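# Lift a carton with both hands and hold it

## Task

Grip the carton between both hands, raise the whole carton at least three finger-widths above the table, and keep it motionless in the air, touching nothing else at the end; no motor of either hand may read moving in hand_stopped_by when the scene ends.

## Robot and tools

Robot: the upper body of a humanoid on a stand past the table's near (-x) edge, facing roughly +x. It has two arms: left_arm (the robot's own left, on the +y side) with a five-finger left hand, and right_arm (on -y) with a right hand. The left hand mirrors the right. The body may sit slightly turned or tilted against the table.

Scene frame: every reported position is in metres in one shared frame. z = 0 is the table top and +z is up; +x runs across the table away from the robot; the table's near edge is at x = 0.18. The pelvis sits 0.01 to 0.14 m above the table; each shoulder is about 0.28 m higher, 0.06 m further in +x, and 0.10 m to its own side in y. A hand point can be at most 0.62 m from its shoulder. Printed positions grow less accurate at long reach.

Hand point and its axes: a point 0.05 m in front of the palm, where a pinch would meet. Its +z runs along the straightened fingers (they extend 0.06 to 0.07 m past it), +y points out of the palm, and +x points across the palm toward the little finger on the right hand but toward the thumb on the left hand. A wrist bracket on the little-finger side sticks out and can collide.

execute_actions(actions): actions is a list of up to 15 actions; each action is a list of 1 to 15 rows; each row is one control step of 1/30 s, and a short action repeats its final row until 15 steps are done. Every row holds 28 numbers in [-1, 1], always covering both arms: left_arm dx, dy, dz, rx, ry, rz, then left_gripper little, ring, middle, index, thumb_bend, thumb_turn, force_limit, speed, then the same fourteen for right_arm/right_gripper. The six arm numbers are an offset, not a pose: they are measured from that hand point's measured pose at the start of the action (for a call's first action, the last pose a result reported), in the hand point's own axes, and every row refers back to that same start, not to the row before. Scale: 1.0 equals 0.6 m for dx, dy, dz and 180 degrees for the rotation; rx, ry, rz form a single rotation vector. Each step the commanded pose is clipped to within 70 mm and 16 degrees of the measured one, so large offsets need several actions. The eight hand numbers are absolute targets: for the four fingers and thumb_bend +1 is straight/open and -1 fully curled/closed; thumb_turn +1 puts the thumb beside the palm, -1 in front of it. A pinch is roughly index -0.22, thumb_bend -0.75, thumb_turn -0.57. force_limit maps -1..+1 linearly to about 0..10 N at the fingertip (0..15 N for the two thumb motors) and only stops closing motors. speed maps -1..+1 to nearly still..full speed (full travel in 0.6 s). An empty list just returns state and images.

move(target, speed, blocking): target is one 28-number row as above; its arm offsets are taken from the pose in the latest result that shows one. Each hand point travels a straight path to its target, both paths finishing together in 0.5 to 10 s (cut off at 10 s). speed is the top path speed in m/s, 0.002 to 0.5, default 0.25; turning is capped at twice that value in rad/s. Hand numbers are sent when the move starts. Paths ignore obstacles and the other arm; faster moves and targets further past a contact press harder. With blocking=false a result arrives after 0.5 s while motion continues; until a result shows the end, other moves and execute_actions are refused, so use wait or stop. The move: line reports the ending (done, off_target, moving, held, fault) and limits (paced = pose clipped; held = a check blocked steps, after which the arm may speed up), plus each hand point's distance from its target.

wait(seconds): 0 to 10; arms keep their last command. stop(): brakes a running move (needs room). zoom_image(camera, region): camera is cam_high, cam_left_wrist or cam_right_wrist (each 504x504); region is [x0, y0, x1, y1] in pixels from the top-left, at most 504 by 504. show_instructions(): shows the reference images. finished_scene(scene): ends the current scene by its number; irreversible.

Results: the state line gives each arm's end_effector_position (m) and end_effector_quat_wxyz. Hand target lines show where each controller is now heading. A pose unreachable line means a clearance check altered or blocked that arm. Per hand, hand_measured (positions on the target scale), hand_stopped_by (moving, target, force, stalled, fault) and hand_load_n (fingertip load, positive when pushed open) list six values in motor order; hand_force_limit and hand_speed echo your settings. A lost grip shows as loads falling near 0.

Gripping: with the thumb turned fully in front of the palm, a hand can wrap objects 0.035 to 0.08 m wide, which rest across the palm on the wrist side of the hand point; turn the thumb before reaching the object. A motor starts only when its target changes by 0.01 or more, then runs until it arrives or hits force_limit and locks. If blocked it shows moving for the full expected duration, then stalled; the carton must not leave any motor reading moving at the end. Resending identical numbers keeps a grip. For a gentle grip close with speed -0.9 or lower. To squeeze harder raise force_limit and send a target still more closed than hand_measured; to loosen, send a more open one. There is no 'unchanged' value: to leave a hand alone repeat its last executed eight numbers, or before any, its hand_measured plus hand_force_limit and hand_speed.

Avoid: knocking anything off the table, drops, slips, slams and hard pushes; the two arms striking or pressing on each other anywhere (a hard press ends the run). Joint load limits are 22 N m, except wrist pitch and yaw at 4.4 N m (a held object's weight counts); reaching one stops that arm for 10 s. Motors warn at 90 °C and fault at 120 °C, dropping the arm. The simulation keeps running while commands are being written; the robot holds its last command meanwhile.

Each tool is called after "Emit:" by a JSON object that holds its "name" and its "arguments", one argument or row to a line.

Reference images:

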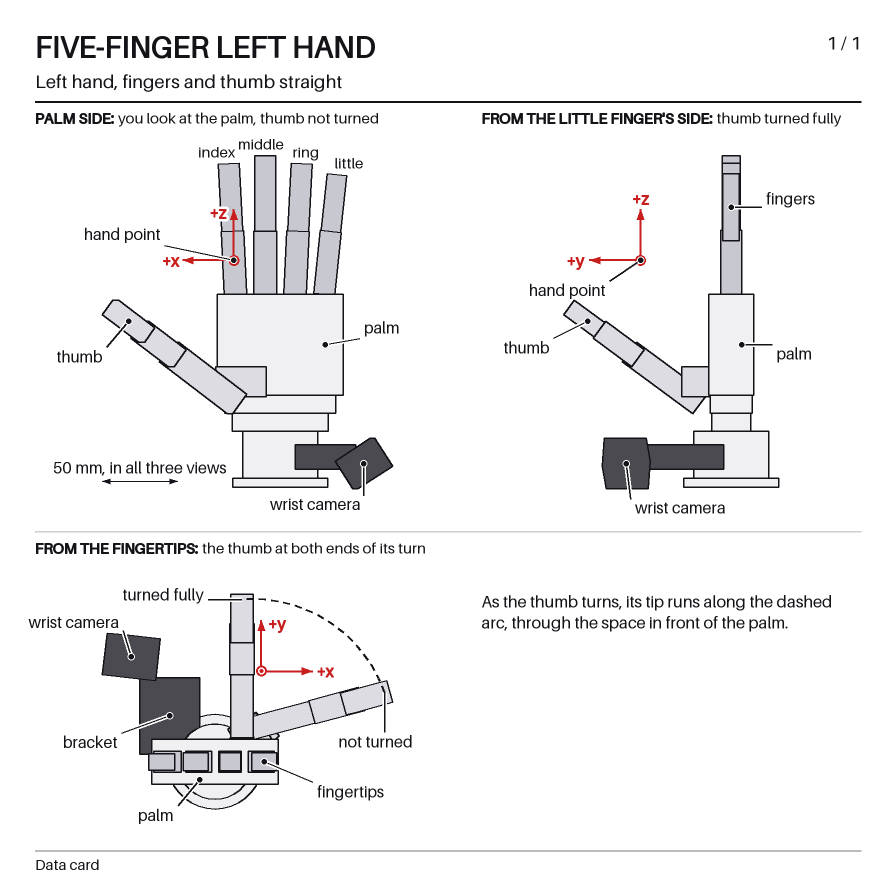

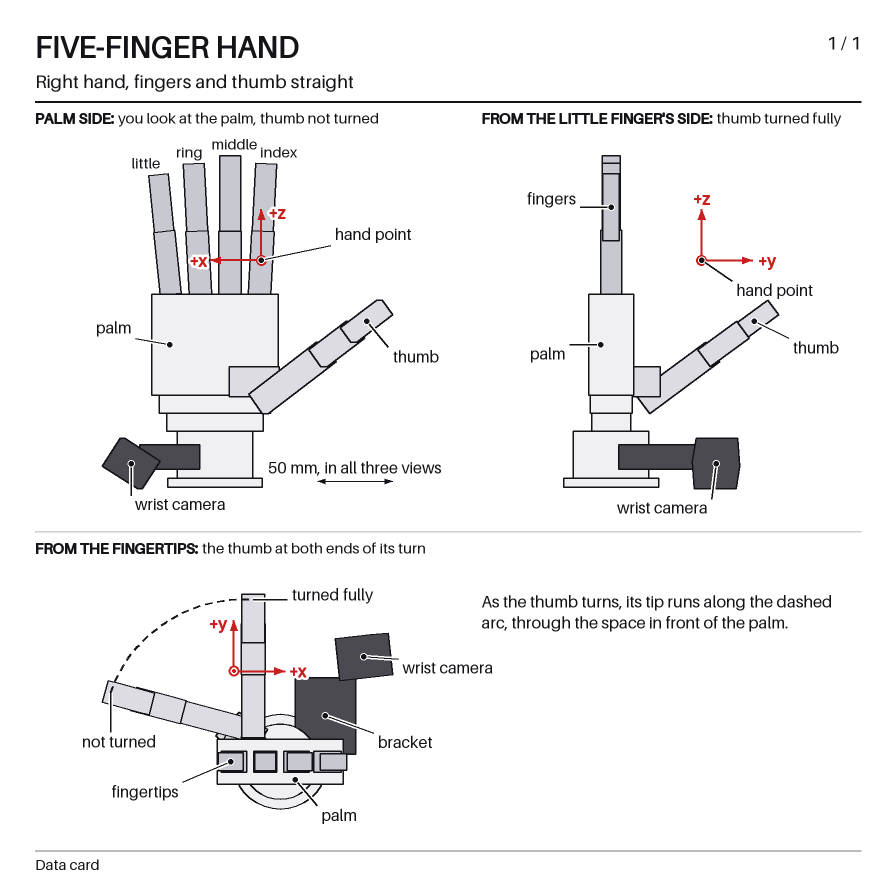

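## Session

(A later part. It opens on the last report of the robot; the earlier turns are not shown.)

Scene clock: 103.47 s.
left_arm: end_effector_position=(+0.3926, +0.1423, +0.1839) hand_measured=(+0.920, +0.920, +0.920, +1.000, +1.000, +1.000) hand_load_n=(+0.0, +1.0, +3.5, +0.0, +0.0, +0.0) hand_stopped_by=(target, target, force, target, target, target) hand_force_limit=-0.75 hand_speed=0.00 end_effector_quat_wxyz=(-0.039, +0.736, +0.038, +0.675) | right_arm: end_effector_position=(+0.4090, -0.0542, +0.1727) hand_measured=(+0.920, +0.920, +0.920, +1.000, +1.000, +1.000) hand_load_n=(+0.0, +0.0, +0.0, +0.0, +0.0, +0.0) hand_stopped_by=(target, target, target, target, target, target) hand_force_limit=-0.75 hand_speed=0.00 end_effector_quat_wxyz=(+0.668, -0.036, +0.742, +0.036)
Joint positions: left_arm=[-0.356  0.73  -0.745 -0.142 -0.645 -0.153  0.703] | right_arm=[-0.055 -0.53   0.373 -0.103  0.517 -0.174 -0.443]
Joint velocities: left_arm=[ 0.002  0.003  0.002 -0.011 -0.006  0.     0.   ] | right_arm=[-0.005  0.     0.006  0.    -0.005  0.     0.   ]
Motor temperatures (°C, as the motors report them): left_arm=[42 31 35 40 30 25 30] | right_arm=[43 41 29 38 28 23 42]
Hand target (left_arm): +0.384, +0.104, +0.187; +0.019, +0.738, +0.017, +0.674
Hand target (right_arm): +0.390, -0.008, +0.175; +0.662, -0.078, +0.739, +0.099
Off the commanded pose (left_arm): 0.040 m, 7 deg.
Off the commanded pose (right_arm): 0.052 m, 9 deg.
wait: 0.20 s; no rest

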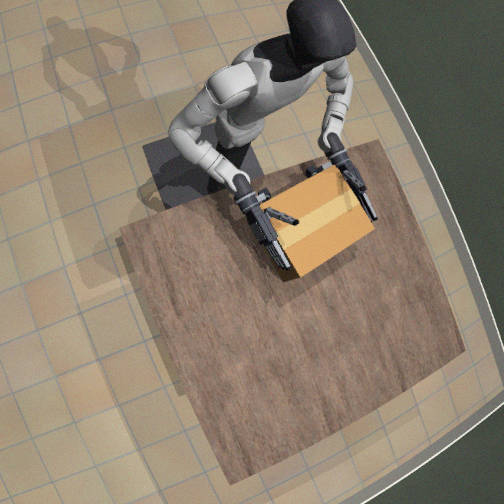

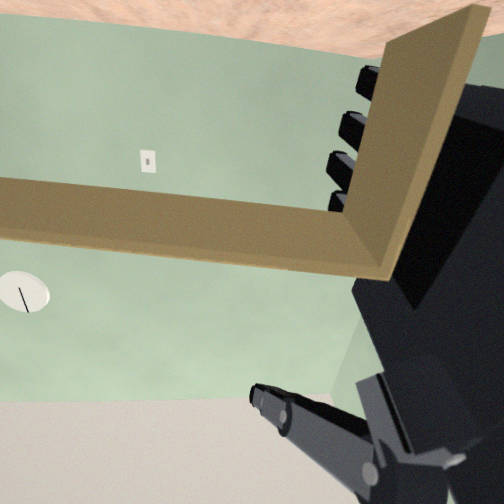

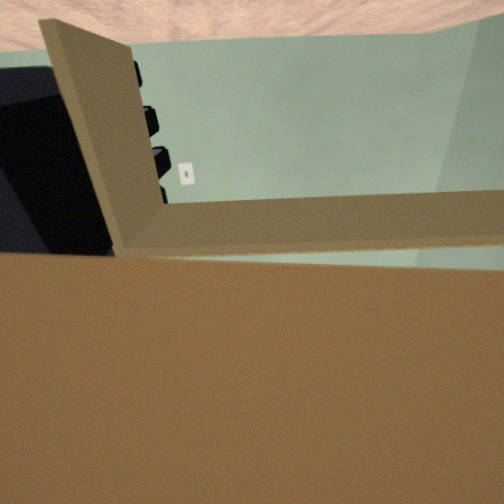

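Emit:
{"name": "move", "arguments": {
  "target": [0.003,-0.012,-0.003,0.005,0,-0.004,1,1,1,1,1,1,-0.75,0,0,-0.014,0,-0.004,0,0,1,1,1,1,1,1,-0.75,0],
  "speed": 0.05
}}

Emit:
{"name": "move", "arguments": {
  "target": [0,0,0,0,0,0,1,1,1,1,1,1,-0.75,0,0.003,0,0.017,0,0,0,1,1,1,1,1,1,-0.75,0],
  "speed": 0.05
}}

Emit:
{"name": "zoom_image", "arguments": {
  "camera": "cam_high",
  "region": [200, 110, 400, 310]
}}

Scene clock: 104.40 s.
left_arm: end_effector_position=(+0.3904, +0.1477, +0.1856) hand_measured=(+1.000, +1.000, +1.000, +1.000, +1.000, +1.000) hand_load_n=(+0.0, +0.0, +0.0, +0.0, +0.0, +0.0) hand_stopped_by=(target, target, target, target, target, target) hand_force_limit=-0.75 hand_speed=0.00 end_effector_quat_wxyz=(-0.041, +0.735, +0.045, +0.675) | right_arm: end_effector_position=(+0.4099, -0.0607, +0.1736) hand_measured=(+1.000, +1.000, +1.000, +1.000, +1.000, +1.000) hand_load_n=(+0.0, +0.0, +0.0, +0.0, +0.0, +0.0) hand_stopped_by=(target, target, target, target, target, target) hand_force_limit=-0.75 hand_speed=0.00 end_effector_quat_wxyz=(+0.669, -0.042, +0.741, +0.042)
Joint positions: left_arm=[-0.337  0.742 -0.731 -0.158 -0.65  -0.159  0.706] | right_arm=[-0.048 -0.553  0.351 -0.087  0.541 -0.192 -0.395]
Joint velocities: left_arm=[ 0.008 -0.008  0.002 -0.002  0.     0.     0.   ] | right_arm=[-0.006  0.014  0.002  0.012  0.009  0.     0.006]
Motor temperatures (°C, as the motors report them): left_arm=[42 31 35 40 30 25 30] | right_arm=[43 41 29 38 28 23 41]
Hand target (left_arm): +0.390, +0.149, +0.186; -0.041, +0.735, +0.047, +0.675
Hand target (right_arm): +0.410, -0.062, +0.173; +0.668, -0.040, +0.742, +0.041
Off the commanded pose (left_arm): 0.002 m, 0 deg.
Off the commanded pose (right_arm): 0.002 m, 0 deg.
move: done

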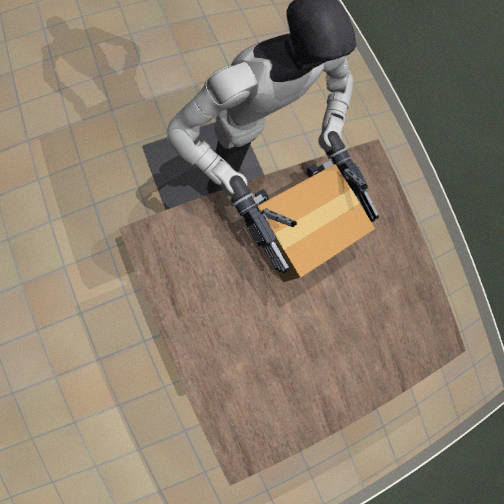

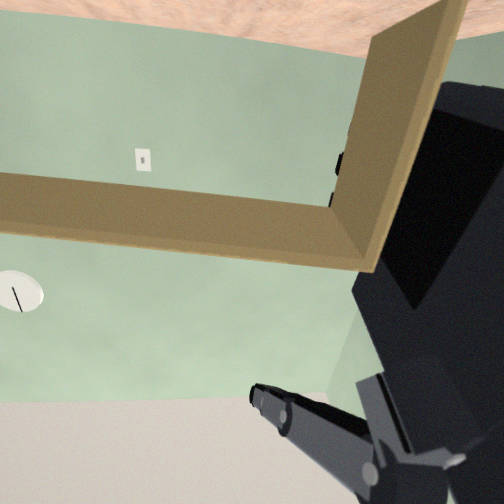

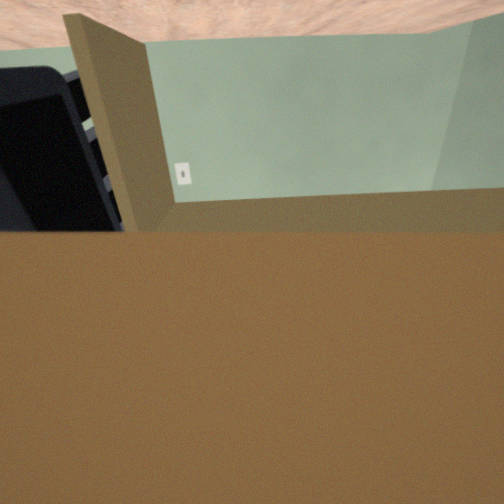

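Scene clock: 105.10 s.
left_arm: end_effector_position=(+0.3904, +0.1477, +0.1856) hand_measured=(+1.000, +1.000, +1.000, +1.000, +1.000, +1.000) hand_load_n=(+0.0, +0.0, +0.0, +0.0, +0.0, +0.0) hand_stopped_by=(target, target, target, target, target, target) hand_force_limit=-0.75 hand_speed=0.00 end_effector_quat_wxyz=(-0.041, +0.735, +0.045, +0.675) | right_arm: end_effector_position=(+0.4193, -0.0610, +0.1694) hand_measured=(+1.000, +1.000, +1.000, +1.000, +1.000, +1.000) hand_load_n=(+0.0, +0.0, +0.0, +0.0, +0.0, +0.0) hand_stopped_by=(target, target, target, target, target, target) hand_force_limit=-0.75 hand_speed=0.00 end_effector_quat_wxyz=(+0.668, -0.043, +0.742, +0.037)
Joint positions: left_arm=[-0.337  0.742 -0.731 -0.158 -0.65  -0.159  0.706] | right_arm=[-0.093 -0.541  0.35  -0.027  0.543 -0.193 -0.383]
Joint velocities: left_arm=[-0.003  0.003  0.006  0.     0.008  0.     0.   ] | right_arm=[-0.008  0.     0.002  0.005  0.006 -0.002  0.   ]
Motor temperatures (°C, as the motors report them): left_arm=[42 31 35 39 30 25 29] | right_arm=[43 41 29 38 28 23 40]
Hand target (left_arm): +0.390, +0.148, +0.186; -0.041, +0.735, +0.045, +0.675
Hand target (right_arm): +0.420, -0.059, +0.171; +0.669, -0.041, +0.741, +0.042
Off the commanded pose (left_arm): 0.000 m, 0 deg.
Off the commanded pose (right_arm): 0.002 m, 1 deg.
move: done

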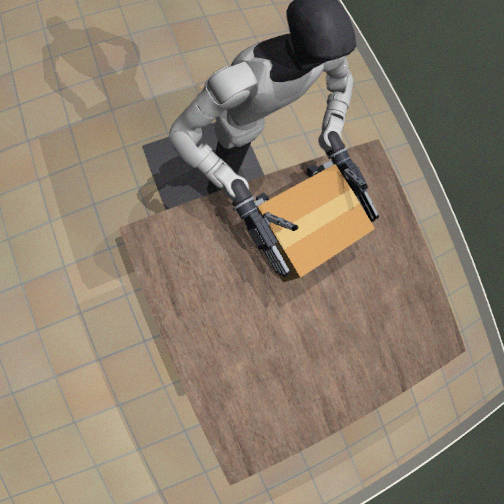

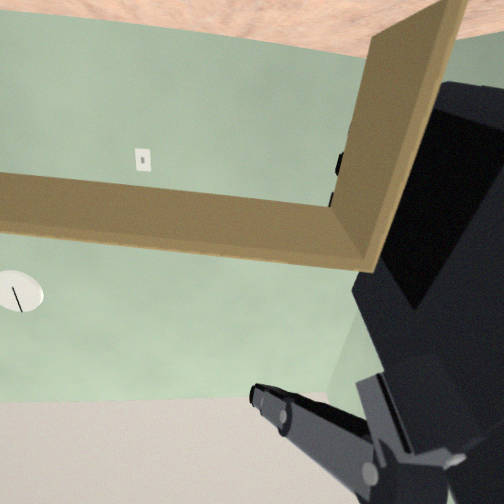

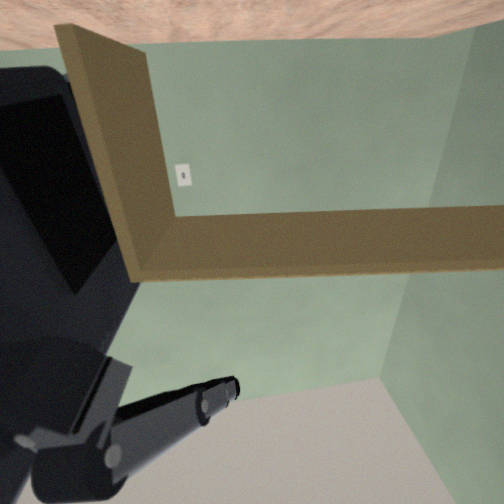

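Region (200, 110, 400, 310) of cam_high's 504x504 image, scaled by 2.520, with more detail than that image has.

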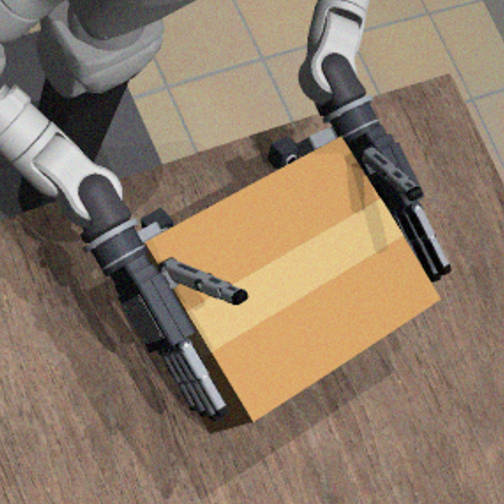

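Emit:
{"name": "move", "arguments": {
  "target": [0.004,0.10,-0.026,-0.047,0,-0.018,0.9,0.91,0.91,1,1,1,-0.5,0,-0.004,0.108,-0.024,-0.057,0,0.014,0.9,0.91,0.91,1,1,1,-0.5,0],
  "speed": 0.09
}}

Scene clock: 106.57 s.
left_arm: end_effector_position=(+0.3913, +0.1420, +0.1847) hand_measured=(+0.900, +0.910, +0.910, +1.000, +1.000, +1.000) hand_load_n=(+0.0, +0.0, +1.5, +0.0, +0.0, +0.0) hand_stopped_by=(target, target, target, target, target, target) hand_force_limit=-0.50 hand_speed=0.00 end_effector_quat_wxyz=(-0.046, +0.734, +0.043, +0.677) | right_arm: end_effector_position=(+0.4152, -0.0514, +0.1684) hand_measured=(+0.900, +0.910, +0.910, +1.000, +1.000, +1.000) hand_load_n=(+0.0, +0.0, +2.0, +0.0, +0.0, -0.5) hand_stopped_by=(target, target, target, target, target, target) hand_force_limit=-0.50 hand_speed=0.00 end_effector_quat_wxyz=(+0.665, -0.059, +0.743, +0.046)
Joint positions: left_arm=[-0.372  0.744 -0.787 -0.149 -0.649 -0.172  0.756] | right_arm=[-0.106 -0.575  0.4   -0.036  0.559 -0.201 -0.396]
Joint velocities: left_arm=[-0.026  0.029 -0.049  0.014 -0.028 -0.034  0.033] | right_arm=[-0.011 -0.046  0.063  0.002  0.035 -0.024 -0.042]
Motor temperatures (°C, as the motors report them): left_arm=[42 31 35 40 30 25 29] | right_arm=[43 41 29 38 28 23 39]
Hand target (left_arm): +0.379, +0.090, +0.191; +0.032, +0.734, +0.017, +0.678
Hand target (right_arm): +0.395, -0.001, +0.175; +0.660, -0.087, +0.737, +0.118
Off the commanded pose (left_arm): 0.057 m, 10 deg.
Off the commanded pose (right_arm): 0.056 m, 9 deg.
move: off_target (left_arm, right_arm)

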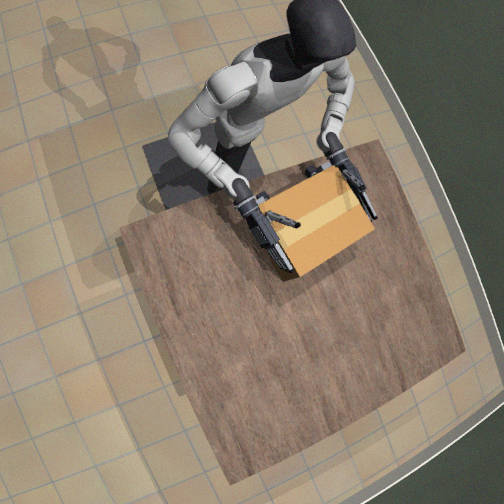

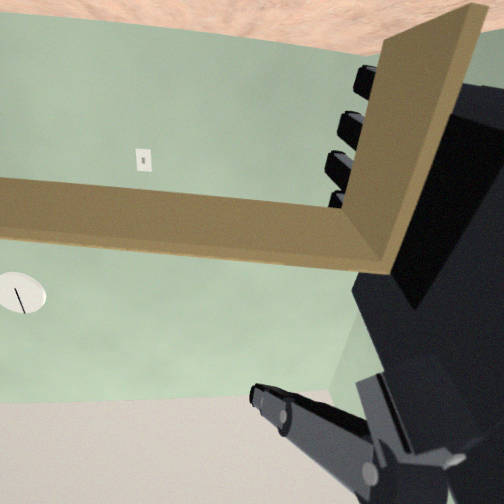

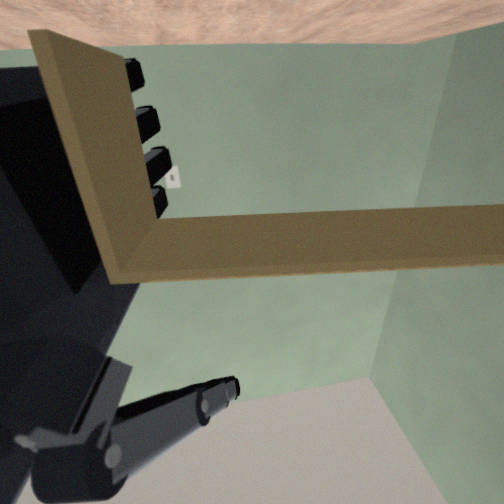

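Emit:
{"name": "execute_actions", "arguments": {
  "actions": [
    [[0.007,0.091,-0.026,-0.048,0,-0.0225,0.9,0.91,0.91,1,1,1,-0.75,-0.92,-0.009,0.093,-0.016,-0.046,-0.003,0.018,0.9,0.91,0.91,1,1,1,-0.75,-0.92],[0.009,0.092,-0.027,-0.049,0.001,-0.0235,0.9,0.91,0.91,1,1,1,-0.75,-0.92,-0.011,0.094,-0.017,-0.047,-0.004,0.019,0.9,0.91,0.91,1,1,1,-0.75,-0.92],[0.011,0.093,-0.027,-0.049,0.002,-0.0245,0.9,0.91,0.91,1,1,1,-0.75,-0.92,-0.013,0.095,-0.017,-0.047,-0.004,0.020,0.9,0.91,0.91,1,1,1,-0.75,-0.92],[0.013,0.094,-0.028,-0.050,0.003,-0.0255,0.9,0.91,0.91,1,1,1,-0.75,-0.92,-0.015,0.096,-0.018,-0.048,-0.005,0.021,0.9,0.91,0.91,1,1,1,-0.75,-0.92],[0.015,0.095,-0.028,-0.050,0.004,-0.0265,0.9,0.91,0.91,1,1,1,-0.75,-0.92,-0.016,0.097,-0.018,-0.048,-0.006,0.022,0.9,0.91,0.91,1,1,1,-0.75,-0.92],[0.017,0.096,-0.029,-0.051,0.005,-0.0275,0.9,0.91,0.91,1,1,1,-0.75,-0.92,-0.018,0.098,-0.019,-0.049,-0.007,0.023,0.9,0.91,0.91,1,1,1,-0.75,-0.92],[0.019,0.097,-0.029,-0.051,0.006,-0.0285,0.9,0.91,0.91,1,1,1,-0.75,-0.92,-0.020,0.099,-0.019,-0.049,-0.007,0.024,0.9,0.91,0.91,1,1,1,-0.75,-0.92],[0.021,0.098,-0.030,-0.052,0.007,-0.0295,0.9,0.91,0.91,1,1,1,-0.75,-0.92,-0.021,0.100,-0.020,-0.050,-0.008,0.025,0.9,0.91,0.91,1,1,1,-0.75,-0.92],[0.023,0.098,-0.030,-0.052,0.008,-0.030,0.9,0.91,0.91,1,1,1,-0.75,-0.92,-0.023,0.100,-0.020,-0.050,-0.009,0.026,0.9,0.91,0.91,1,1,1,-0.75,-0.92],[0.025,0.098,-0.030,-0.052,0.009,-0.030,0.8,0.8,0.8,1,1,1,-0.75,-0.92,-0.024,0.100,-0.020,-0.050,-0.009,0.026,0.8,0.8,0.8,1,1,1,-0.75,-0.92]]
  ]
}}

Emit:
{"name": "wait", "arguments": {
  "seconds": 0.3
}}

Scene clock: 108.00 s.
left_arm: end_effector_position=(+0.3908, +0.1425, +0.1871) hand_measured=(+0.888, +0.898, +0.902, +1.000, +1.000, +1.000) hand_load_n=(+0.0, +0.5, +1.5, +0.0, +0.0, +0.0) hand_stopped_by=(moving, moving, force, target, target, target) hand_force_limit=-0.75 hand_speed=-0.92 end_effector_quat_wxyz=(-0.046, +0.730, +0.045, +0.681) | right_arm: end_effector_position=(+0.4142, -0.0515, +0.1691) hand_measured=(+0.888, +0.898, +0.910, +1.000, +1.000, +1.000) hand_load_n=(+0.0, +1.5, +2.5, +0.0, +0.0, +0.0) hand_stopped_by=(moving, force, force, target, target, target) hand_force_limit=-0.75 hand_speed=-0.92 end_effector_quat_wxyz=(+0.664, -0.053, +0.744, +0.049)
Joint positions: left_arm=[-0.384  0.755 -0.813 -0.143 -0.655 -0.203  0.773] | right_arm=[-0.108 -0.594  0.427 -0.044  0.587 -0.217 -0.42 ]
Joint velocities: left_arm=[-0.021  0.02  -0.066 -0.003 -0.031 -0.038  0.04 ] | right_arm=[ 0.009 -0.037  0.061 -0.006  0.038 -0.045 -0.047]
Motor temperatures (°C, as the motors report them): left_arm=[41 31 35 40 30 25 30] | right_arm=[42 41 29 38 28 23 39]
Hand target (left_arm): +0.378, +0.086, +0.203; +0.045, +0.722, +0.022, +0.690
Hand target (right_arm): +0.393, +0.002, +0.185; +0.666, -0.081, +0.730, +0.132
Off the commanded pose (left_arm): 0.063 m, 11 deg.
Off the commanded pose (right_arm): 0.062 m, 10 deg.

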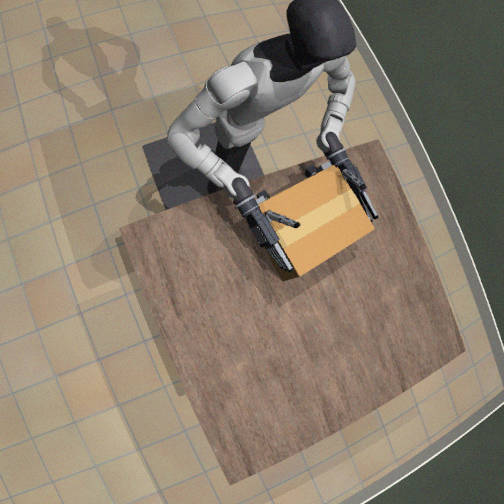

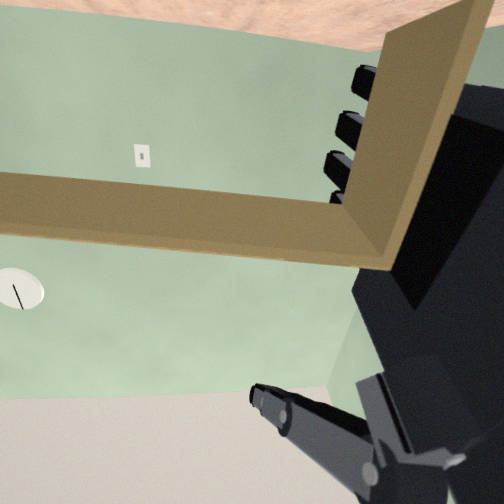

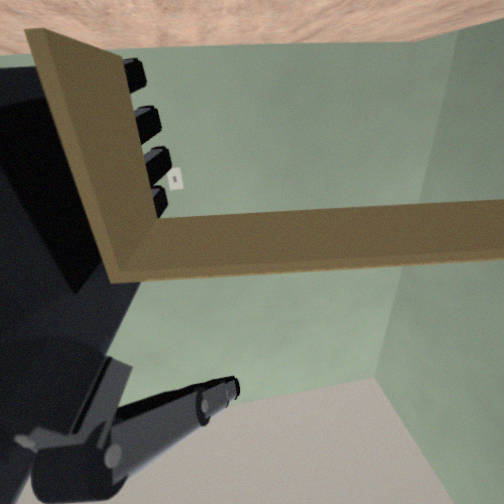

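Scene clock: 108.30 s.
left_arm: end_effector_position=(+0.3908, +0.1427, +0.1872) hand_measured=(+0.866, +0.888, +0.902, +1.000, +1.000, +1.000) hand_load_n=(+1.5, +1.5, +0.5, +0.0, +0.0, +0.0) hand_stopped_by=(force, force, force, target, target, target) hand_force_limit=-0.75 hand_speed=-0.92 end_effector_quat_wxyz=(-0.046, +0.729, +0.046, +0.681) | right_arm: end_effector_position=(+0.4140, -0.0517, +0.1691) hand_measured=(+0.860, +0.898, +0.910, +1.000, +1.000, +1.000) hand_load_n=(+1.5, +1.0, +1.5, +0.0, +0.0, +0.0) hand_stopped_by=(force, force, force, target, target, target) hand_force_limit=-0.75 hand_speed=-0.92 end_effector_quat_wxyz=(+0.664, -0.052, +0.745, +0.049)
Joint positions: left_arm=[-0.386  0.757 -0.816 -0.143 -0.657 -0.206  0.776] | right_arm=[-0.108 -0.596  0.43  -0.044  0.589 -0.219 -0.424]
Joint velocities: left_arm=[-0.003  0.005  0.003  0.     0.008  0.     0.   ] | right_arm=[ 0.005 -0.002  0.012 -0.012  0.     0.     0.   ]
Motor temperatures (°C, as the motors report them): left_arm=[41 31 35 40 30 25 30] | right_arm=[42 41 29 38 28 23 40]
Hand target (left_arm): +0.378, +0.086, +0.203; +0.045, +0.722, +0.022, +0.690
Hand target (right_arm): +0.393, +0.002, +0.185; +0.666, -0.081, +0.730, +0.132
Off the commanded pose (left_arm): 0.063 m, 11 deg.
Off the commanded pose (right_arm): 0.063 m, 10 deg.
wait: 0.30 s; no rest

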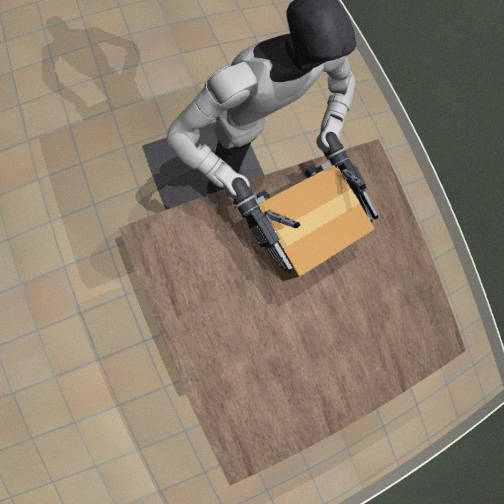

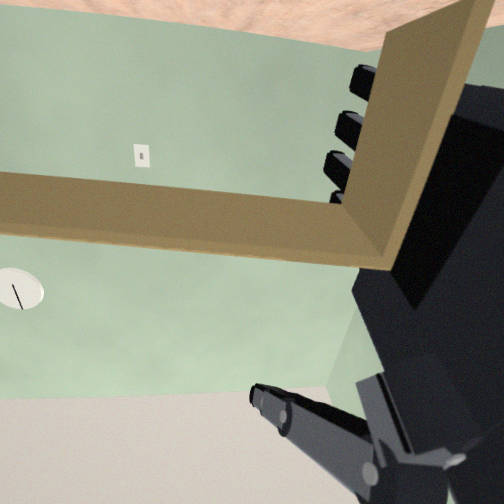

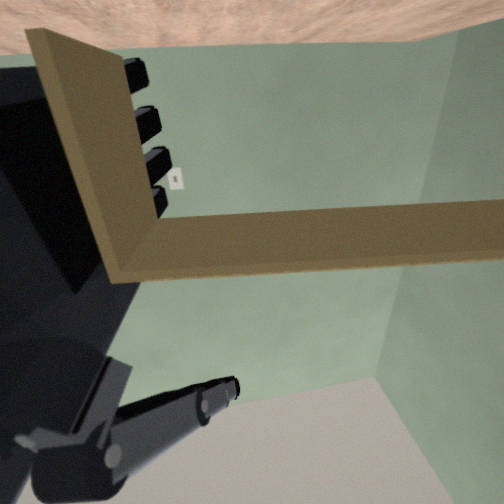

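Emit:
{"name": "execute_actions", "arguments": {
  "actions": []
}}

Scene clock: 108.87 s.
left_arm: end_effector_position=(+0.3908, +0.1427, +0.1872) hand_measured=(+0.866, +0.888, +0.902, +1.000, +1.000, +1.000) hand_load_n=(+1.5, +1.5, +0.5, +0.0, +0.0, +0.0) hand_stopped_by=(force, force, force, target, target, target) hand_force_limit=-0.75 hand_speed=-0.92 end_effector_quat_wxyz=(-0.046, +0.729, +0.046, +0.681) | right_arm: end_effector_position=(+0.4140, -0.0517, +0.1691) hand_measured=(+0.860, +0.898, +0.910, +1.000, +1.000, +1.000) hand_load_n=(+1.5, +1.0, +1.5, +0.0, +0.0, +0.0) hand_stopped_by=(force, force, force, target, target, target) hand_force_limit=-0.75 hand_speed=-0.92 end_effector_quat_wxyz=(+0.664, -0.052, +0.745, +0.049)
Joint positions: left_arm=[-0.386  0.757 -0.816 -0.143 -0.657 -0.206  0.776] | right_arm=[-0.108 -0.596  0.43  -0.044  0.589 -0.219 -0.424]
Joint velocities: left_arm=[-0.003  0.006  0.009 -0.002  0.     0.     0.   ] | right_arm=[ 0.006  0.     0.     0.005 -0.005  0.     0.   ]
Motor temperatures (°C, as the motors report them): left_arm=[41 31 35 40 30 25 30] | right_arm=[42 41 29 39 28 23 40]
Hand target (left_arm): +0.378, +0.086, +0.203; +0.045, +0.722, +0.022, +0.690
Hand target (right_arm): +0.393, +0.002, +0.185; +0.666, -0.081, +0.730, +0.132
Off the commanded pose (left_arm): 0.063 m, 11 deg.
Off the commanded pose (right_arm): 0.063 m, 10 deg.

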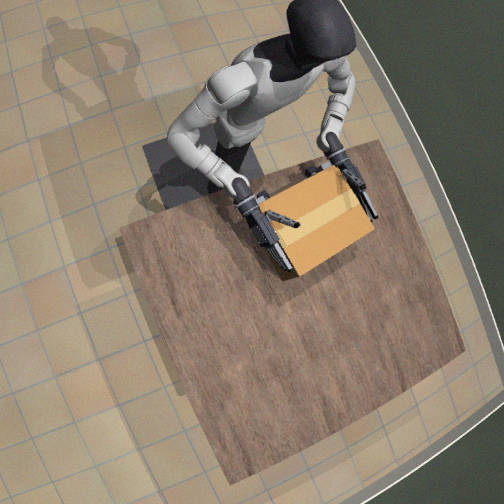

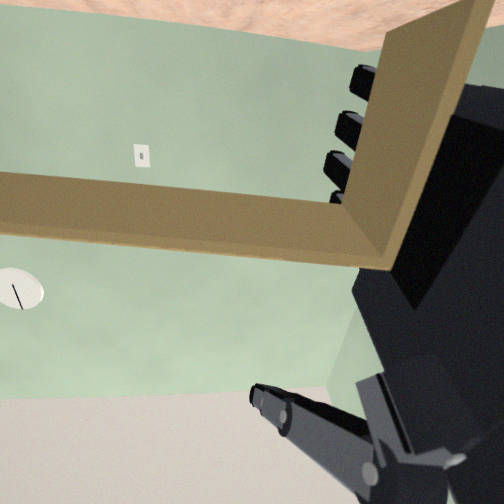

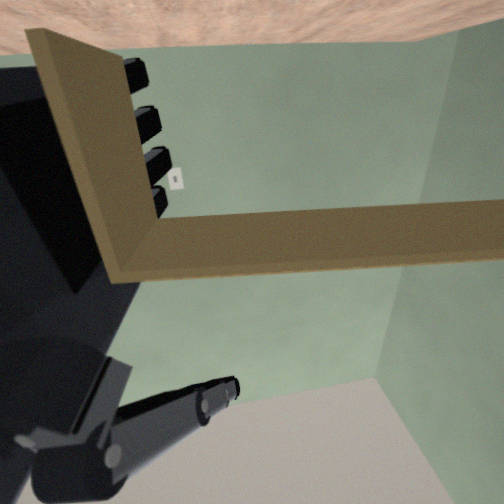

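Emit:
{"name": "execute_actions", "arguments": {
  "actions": [
    [[0.022,0.099,-0.029,-0.053,0.005,-0.029,0.8,0.8,0.8,1,1,1,-0.75,-0.92,-0.023,0.1,-0.018,-0.052,-0.01,0.022,0.8,0.8,0.8,1,1,1,-0.75,-0.92],[0.024,0.099,-0.029,-0.053,0.006,-0.029,0.8,0.8,0.8,1,1,1,-0.75,-0.92,-0.025,0.1,-0.018,-0.052,-0.011,0.022,0.8,0.8,0.8,1,1,1,-0.75,-0.92],[0.026,0.099,-0.029,-0.054,0.006,-0.029,0.8,0.8,0.8,1,1,1,-0.75,-0.92,-0.027,0.1,-0.018,-0.053,-0.011,0.022,0.8,0.8,0.8,1,1,1,-0.75,-0.92],[0.028,0.099,-0.03,-0.054,0.007,-0.029,0.8,0.8,0.8,1,1,1,-0.75,-0.92,-0.029,0.1,-0.019,-0.053,-0.012,0.022,0.8,0.8,0.8,1,1,1,-0.75,-0.92],[0.03,0.099,-0.03,-0.055,0.007,-0.029,0.8,0.8,0.8,1,1,1,-0.75,-0.92,-0.031,0.1,-0.019,-0.054,-0.012,0.022,0.8,0.8,0.8,1,1,1,-0.75,-0.92],[0.032,0.099,-0.03,-0.055,0.008,-0.029,0.8,0.8,0.8,1,1,1,-0.75,-0.92,-0.033,0.1,-0.019,-0.054,-0.013,0.022,0.8,0.8,0.8,1,1,1,-0.75,-0.92],[0.034,0.099,-0.03,-0.056,0.008,-0.029,0.8,0.8,0.8,1,1,1,-0.75,-0.92,-0.035,0.1,-0.019,-0.055,-0.013,0.022,0.8,0.8,0.8,1,1,1,-0.75,-0.92],[0.036,0.099,-0.031,-0.056,0.009,-0.029,0.8,0.8,0.8,1,1,1,-0.75,-0.92,-0.037,0.1,-0.02,-0.055,-0.014,0.022,0.8,0.8,0.8,1,1,1,-0.75,-0.92],[0.038,0.099,-0.031,-0.057,0.009,-0.029,0.8,0.8,0.8,1,1,1,-0.75,-0.92,-0.039,0.1,-0.02,-0.056,-0.014,0.022,0.8,0.8,0.8,1,1,1,-0.75,-0.92],[0.04,0.099,-0.031,-0.057,0.01,-0.029,0.8,0.8,0.8,1,1,1,-0.75,-0.92,-0.041,0.1,-0.02,-0.056,-0.015,0.022,0.8,0.8,0.8,1,1,1,-0.75,-0.92]]
  ]
}}

Emit:
{"name": "wait", "arguments": {
  "seconds": 0.3
}}

Scene clock: 109.97 s.
left_arm: end_effector_position=(+0.3894, +0.1479, +0.1877) hand_measured=(+0.866, +0.888, +0.902, +1.000, +1.000, +1.000) hand_load_n=(+0.0, +1.0, +3.0, +0.0, +0.0, +0.0) hand_stopped_by=(force, force, force, target, target, target) hand_force_limit=-0.75 hand_speed=-0.92 end_effector_quat_wxyz=(-0.051, +0.734, +0.048, +0.675) | right_arm: end_effector_position=(+0.4167, -0.0490, +0.1952) hand_measured=(+0.862, +0.898, +0.910, +1.000, +1.000, +1.000) hand_load_n=(+3.5, +0.0, +0.0, +0.0, +0.0, +0.0) hand_stopped_by=(force, force, force, target, target, target) hand_force_limit=-0.75 hand_speed=-0.92 end_effector_quat_wxyz=(+0.683, -0.038, +0.726, +0.070)
Joint positions: left_arm=[-0.397  0.8   -0.84  -0.171 -0.693 -0.205  0.806] | right_arm=[-0.13  -0.633  0.445 -0.095  0.638 -0.251 -0.448]
Joint velocities: left_arm=[-0.026  0.063 -0.037  0.003 -0.094 -0.054  0.086] | right_arm=[-0.172 -0.067  0.017 -0.106  0.034 -0.206 -0.083]
Motor temperatures (°C, as the motors report them): left_arm=[41 31 35 40 30 25 31] | right_arm=[43 41 29 39 28 23 40]
Hand target (left_arm): +0.377, +0.087, +0.214; +0.049, +0.716, +0.018, +0.696
Hand target (right_arm): +0.392, +0.003, +0.196; +0.672, -0.085, +0.723, +0.139
Off the commanded pose (left_arm): 0.071 m, 12 deg; position clipped at the last step of the last action.
Off the commanded pose (right_arm): 0.059 m, 10 deg.

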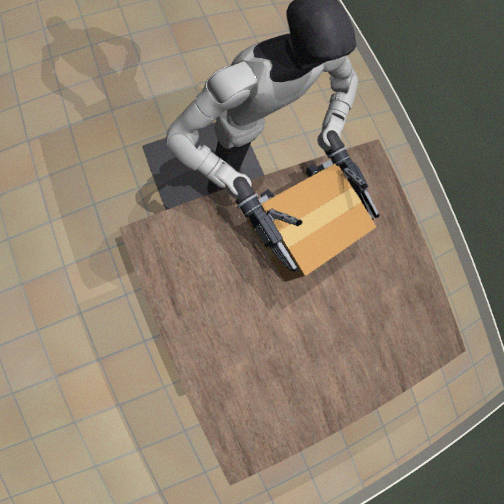

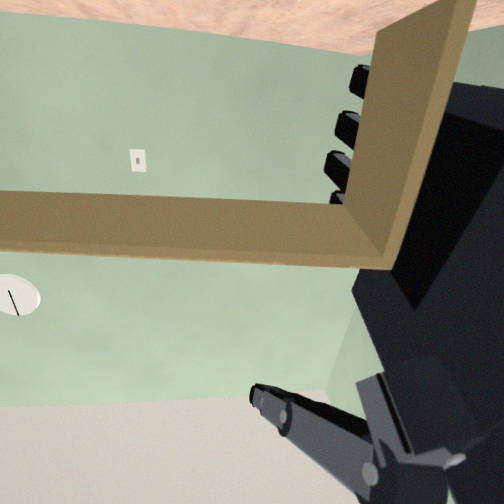

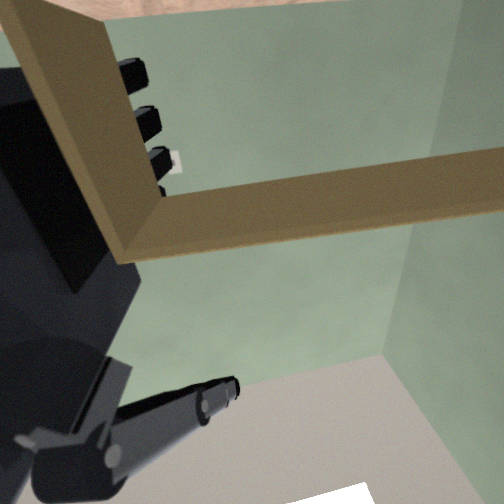

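Scene clock: 110.27 s.
left_arm: end_effector_position=(+0.3895, +0.1491, +0.1877) hand_measured=(+0.866, +0.888, +0.902, +1.000, +1.000, +1.000) hand_load_n=(+0.0, +0.5, +3.0, +0.0, +0.0, +0.0) hand_stopped_by=(force, force, force, target, target, target) hand_force_limit=-0.75 hand_speed=-0.92 end_effector_quat_wxyz=(-0.052, +0.734, +0.050, +0.675) | right_arm: end_effector_position=(+0.4172, -0.0481, +0.1997) hand_measured=(+0.862, +0.898, +0.910, +1.000, +1.000, +1.000) hand_load_n=(+2.0, +0.0, +0.0, +0.0, +0.0, +0.0) hand_stopped_by=(force, force, force, target, target, target) hand_force_limit=-0.75 hand_speed=-0.92 end_effector_quat_wxyz=(+0.687, -0.038, +0.722, +0.071)
Joint positions: left_arm=[-0.399  0.804 -0.843 -0.171 -0.698 -0.209  0.81 ] | right_arm=[-0.137 -0.639  0.45  -0.1    0.64  -0.259 -0.455]
Joint velocities: left_arm=[-0.008  0.017  0.     0.012  0.     0.     0.   ] | right_arm=[0.017 0.005 0.005 0.003 0.005 0.    0.   ]
Motor temperatures (°C, as the motors report them): left_arm=[41 31 35 41 30 25 31] | right_arm=[43 41 29 39 28 23 41]
Hand target (left_arm): +0.377, +0.087, +0.214; +0.049, +0.716, +0.018, +0.696
Hand target (right_arm): +0.392, +0.003, +0.196; +0.672, -0.085, +0.723, +0.139
Off the commanded pose (left_arm): 0.072 m, 13 deg; position clipped at the last step of the last action.
Off the commanded pose (right_arm): 0.058 m, 9 deg.
wait: 0.30 s; at rest by 0.20 s

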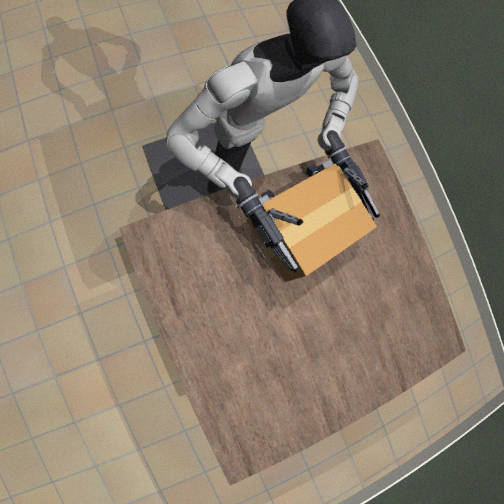

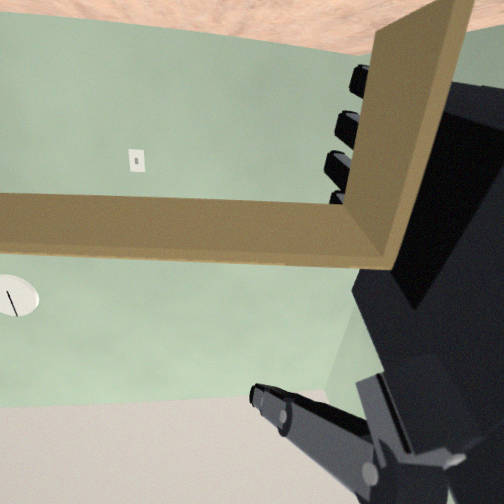

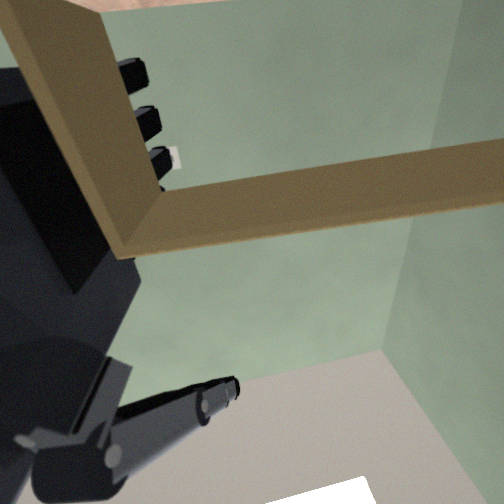

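Emit:
{"name": "execute_actions", "arguments": {
  "actions": [
    [[0.044,0.098,-0.038,-0.061,0.016,-0.029,0.8,0.8,0.8,1,1,1,-0.75,-0.92,0.012,0.091,-0.028,-0.052,0.008,0.009,0.8,0.8,0.8,1,1,1,-0.75,-0.92],[0.046,0.097,-0.037,-0.061,0.016,-0.028,0.8,0.8,0.8,1,1,1,-0.75,-0.92,0.012,0.091,-0.028,-0.052,0.008,0.009,0.8,0.8,0.8,1,1,1,-0.75,-0.92],[0.048,0.096,-0.036,-0.06,0.017,-0.027,0.8,0.8,0.8,1,1,1,-0.75,-0.92,0.012,0.091,-0.028,-0.052,0.008,0.009,0.8,0.8,0.8,1,1,1,-0.75,-0.92],[0.05,0.095,-0.035,-0.06,0.017,-0.026,0.8,0.8,0.8,1,1,1,-0.75,-0.92,0.012,0.091,-0.028,-0.052,0.008,0.009,0.8,0.8,0.8,1,1,1,-0.75,-0.92],[0.052,0.095,-0.034,-0.059,0.018,-0.025,0.8,0.8,0.8,1,1,1,-0.75,-0.92,0.012,0.091,-0.028,-0.052,0.008,0.009,0.8,0.8,0.8,1,1,1,-0.75,-0.92],[0.054,0.094,-0.033,-0.059,0.018,-0.024,0.8,0.8,0.8,1,1,1,-0.75,-0.92,0.012,0.091,-0.028,-0.052,0.008,0.009,0.8,0.8,0.8,1,1,1,-0.75,-0.92],[0.056,0.094,-0.032,-0.058,0.019,-0.023,0.8,0.8,0.8,1,1,1,-0.75,-0.92,0.012,0.091,-0.028,-0.052,0.008,0.009,0.8,0.8,0.8,1,1,1,-0.75,-0.92],[0.058,0.093,-0.031,-0.058,0.019,-0.022,0.8,0.8,0.8,1,1,1,-0.75,-0.92,0.012,0.091,-0.028,-0.052,0.008,0.009,0.8,0.8,0.8,1,1,1,-0.75,-0.92],[0.06,0.093,-0.03,-0.057,0.02,-0.021,0.8,0.8,0.8,1,1,1,-0.75,-0.92,0.012,0.091,-0.028,-0.052,0.008,0.009,0.8,0.8,0.8,1,1,1,-0.75,-0.92],[0.062,0.092,-0.03,-0.057,0.02,-0.02,0.8,0.8,0.8,1,1,1,-0.75,-0.92,0.012,0.091,-0.028,-0.052,0.008,0.009,0.8,0.8,0.8,1,1,1,-0.75,-0.92]]
  ]
}}

Emit:
{"name": "wait", "arguments": {
  "seconds": 0.3
}}

Scene clock: 112.30 s.
left_arm: end_effector_position=(+0.3909, +0.1453, +0.2135) hand_measured=(+0.866, +0.888, +0.902, +1.000, +1.000, +1.000) hand_load_n=(+1.0, +0.5, +0.0, +0.0, +0.0, +0.0) hand_stopped_by=(force, force, force, target, target, target) hand_force_limit=-0.75 hand_speed=-0.92 end_effector_quat_wxyz=(-0.047, +0.719, +0.045, +0.692) | right_arm: end_effector_position=(+0.4114, -0.0492, +0.1865) hand_measured=(+0.862, +0.898, +0.910, +1.000, +1.000, +1.000) hand_load_n=(+7.0, +4.0, +2.0, +0.0, +0.0, +0.0) hand_stopped_by=(force, force, force, target, target, target) hand_force_limit=-0.75 hand_speed=-0.92 end_effector_quat_wxyz=(+0.672, -0.039, +0.736, +0.067)
Joint positions: left_arm=[-0.451  0.86  -0.866 -0.25  -0.723 -0.198  0.855] | right_arm=[-0.129 -0.677  0.508 -0.1    0.669 -0.278 -0.493]
Joint velocities: left_arm=[-0.052  0.048 -0.11   0.002 -0.02   0.     0.074] | right_arm=[-0.041 -0.067  0.114  0.008  0.051 -0.055 -0.067]
Motor temperatures (°C, as the motors report them): left_arm=[42 31 35 42 30 26 33] | right_arm=[43 41 29 41 28 25 42]
Hand target (left_arm): +0.379, +0.095, +0.228; +0.034, +0.712, +0.011, +0.701
Hand target (right_arm): +0.389, -0.001, +0.196; +0.672, -0.085, +0.723, +0.138
Off the commanded pose (left_arm): 0.055 m, 10 deg.
Off the commanded pose (right_arm): 0.057 m, 10 deg.

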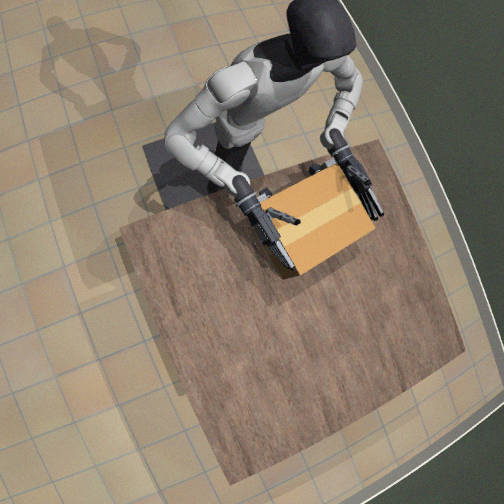

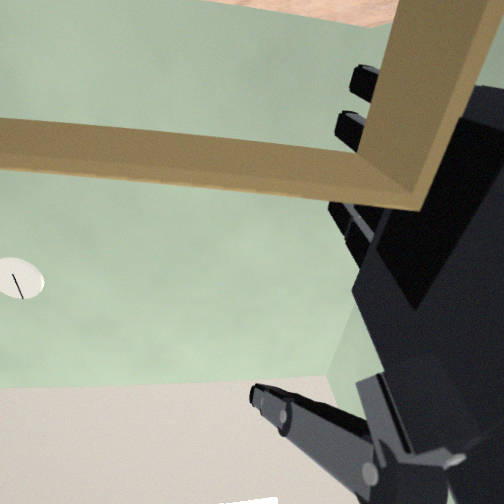

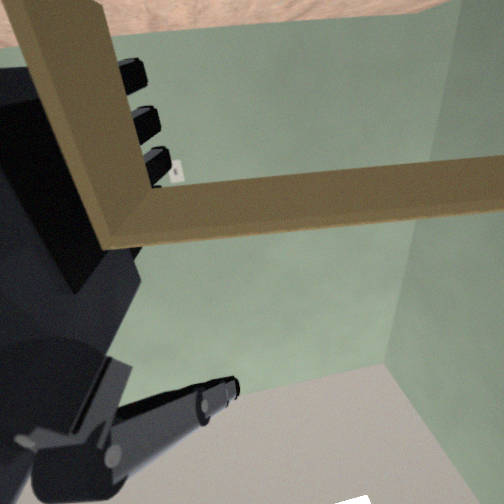

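Scene clock: 112.60 s.
left_arm: end_effector_position=(+0.3912, +0.1452, +0.2136) hand_measured=(+0.866, +0.888, +0.902, +1.000, +1.000, +1.000) hand_load_n=(+0.5, +0.5, +0.0, +0.0, +0.0, +0.0) hand_stopped_by=(force, force, force, target, target, target) hand_force_limit=-0.75 hand_speed=-0.92 end_effector_quat_wxyz=(-0.048, +0.719, +0.044, +0.692) | right_arm: end_effector_position=(+0.4115, -0.0491, +0.1865) hand_measured=(+0.862, +0.898, +0.910, +1.000, +1.000, +1.000) hand_load_n=(+7.0, +4.0, +2.0, +0.0, +0.0, +0.0) hand_stopped_by=(force, force, force, target, target, target) hand_force_limit=-0.75 hand_speed=-0.92 end_effector_quat_wxyz=(+0.672, -0.039, +0.736, +0.067)
Joint positions: left_arm=[-0.455  0.862 -0.871 -0.25  -0.725 -0.198  0.858] | right_arm=[-0.131 -0.681  0.514 -0.1    0.672 -0.281 -0.498]
Joint velocities: left_arm=[ 0.005  0.005 -0.012  0.002 -0.006  0.     0.   ] | right_arm=[ 0.005  0.     0.015 -0.008  0.015  0.     0.   ]
Motor temperatures (°C, as the motors report them): left_arm=[42 31 35 42 30 26 33] | right_arm=[44 41 29 41 28 25 43]
Hand target (left_arm): +0.379, +0.095, +0.228; +0.034, +0.712, +0.011, +0.701
Hand target (right_arm): +0.389, -0.001, +0.196; +0.672, -0.085, +0.723, +0.138
Off the commanded pose (left_arm): 0.055 m, 10 deg.
Off the commanded pose (right_arm): 0.057 m, 10 deg.
wait: 0.30 s; at rest by 0.17 s

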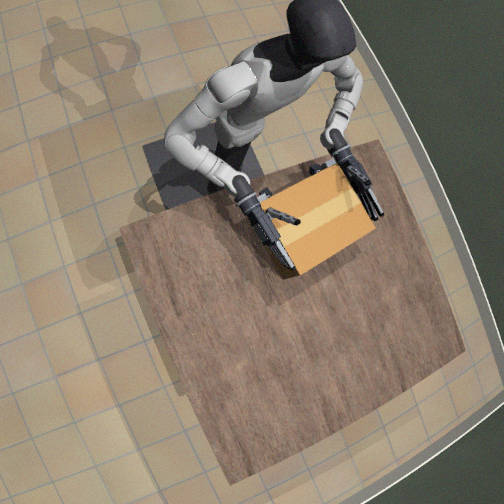

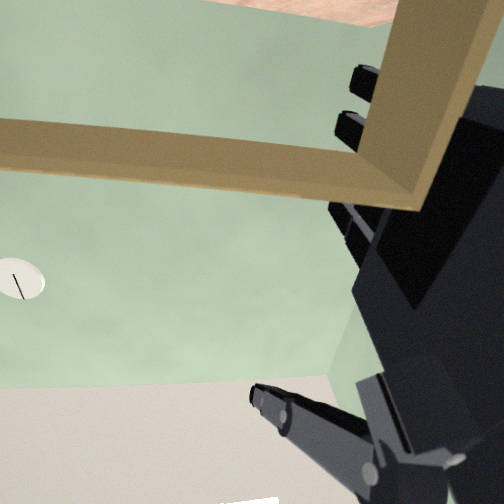

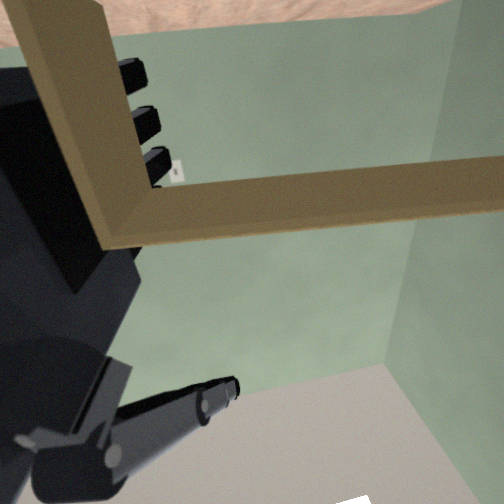

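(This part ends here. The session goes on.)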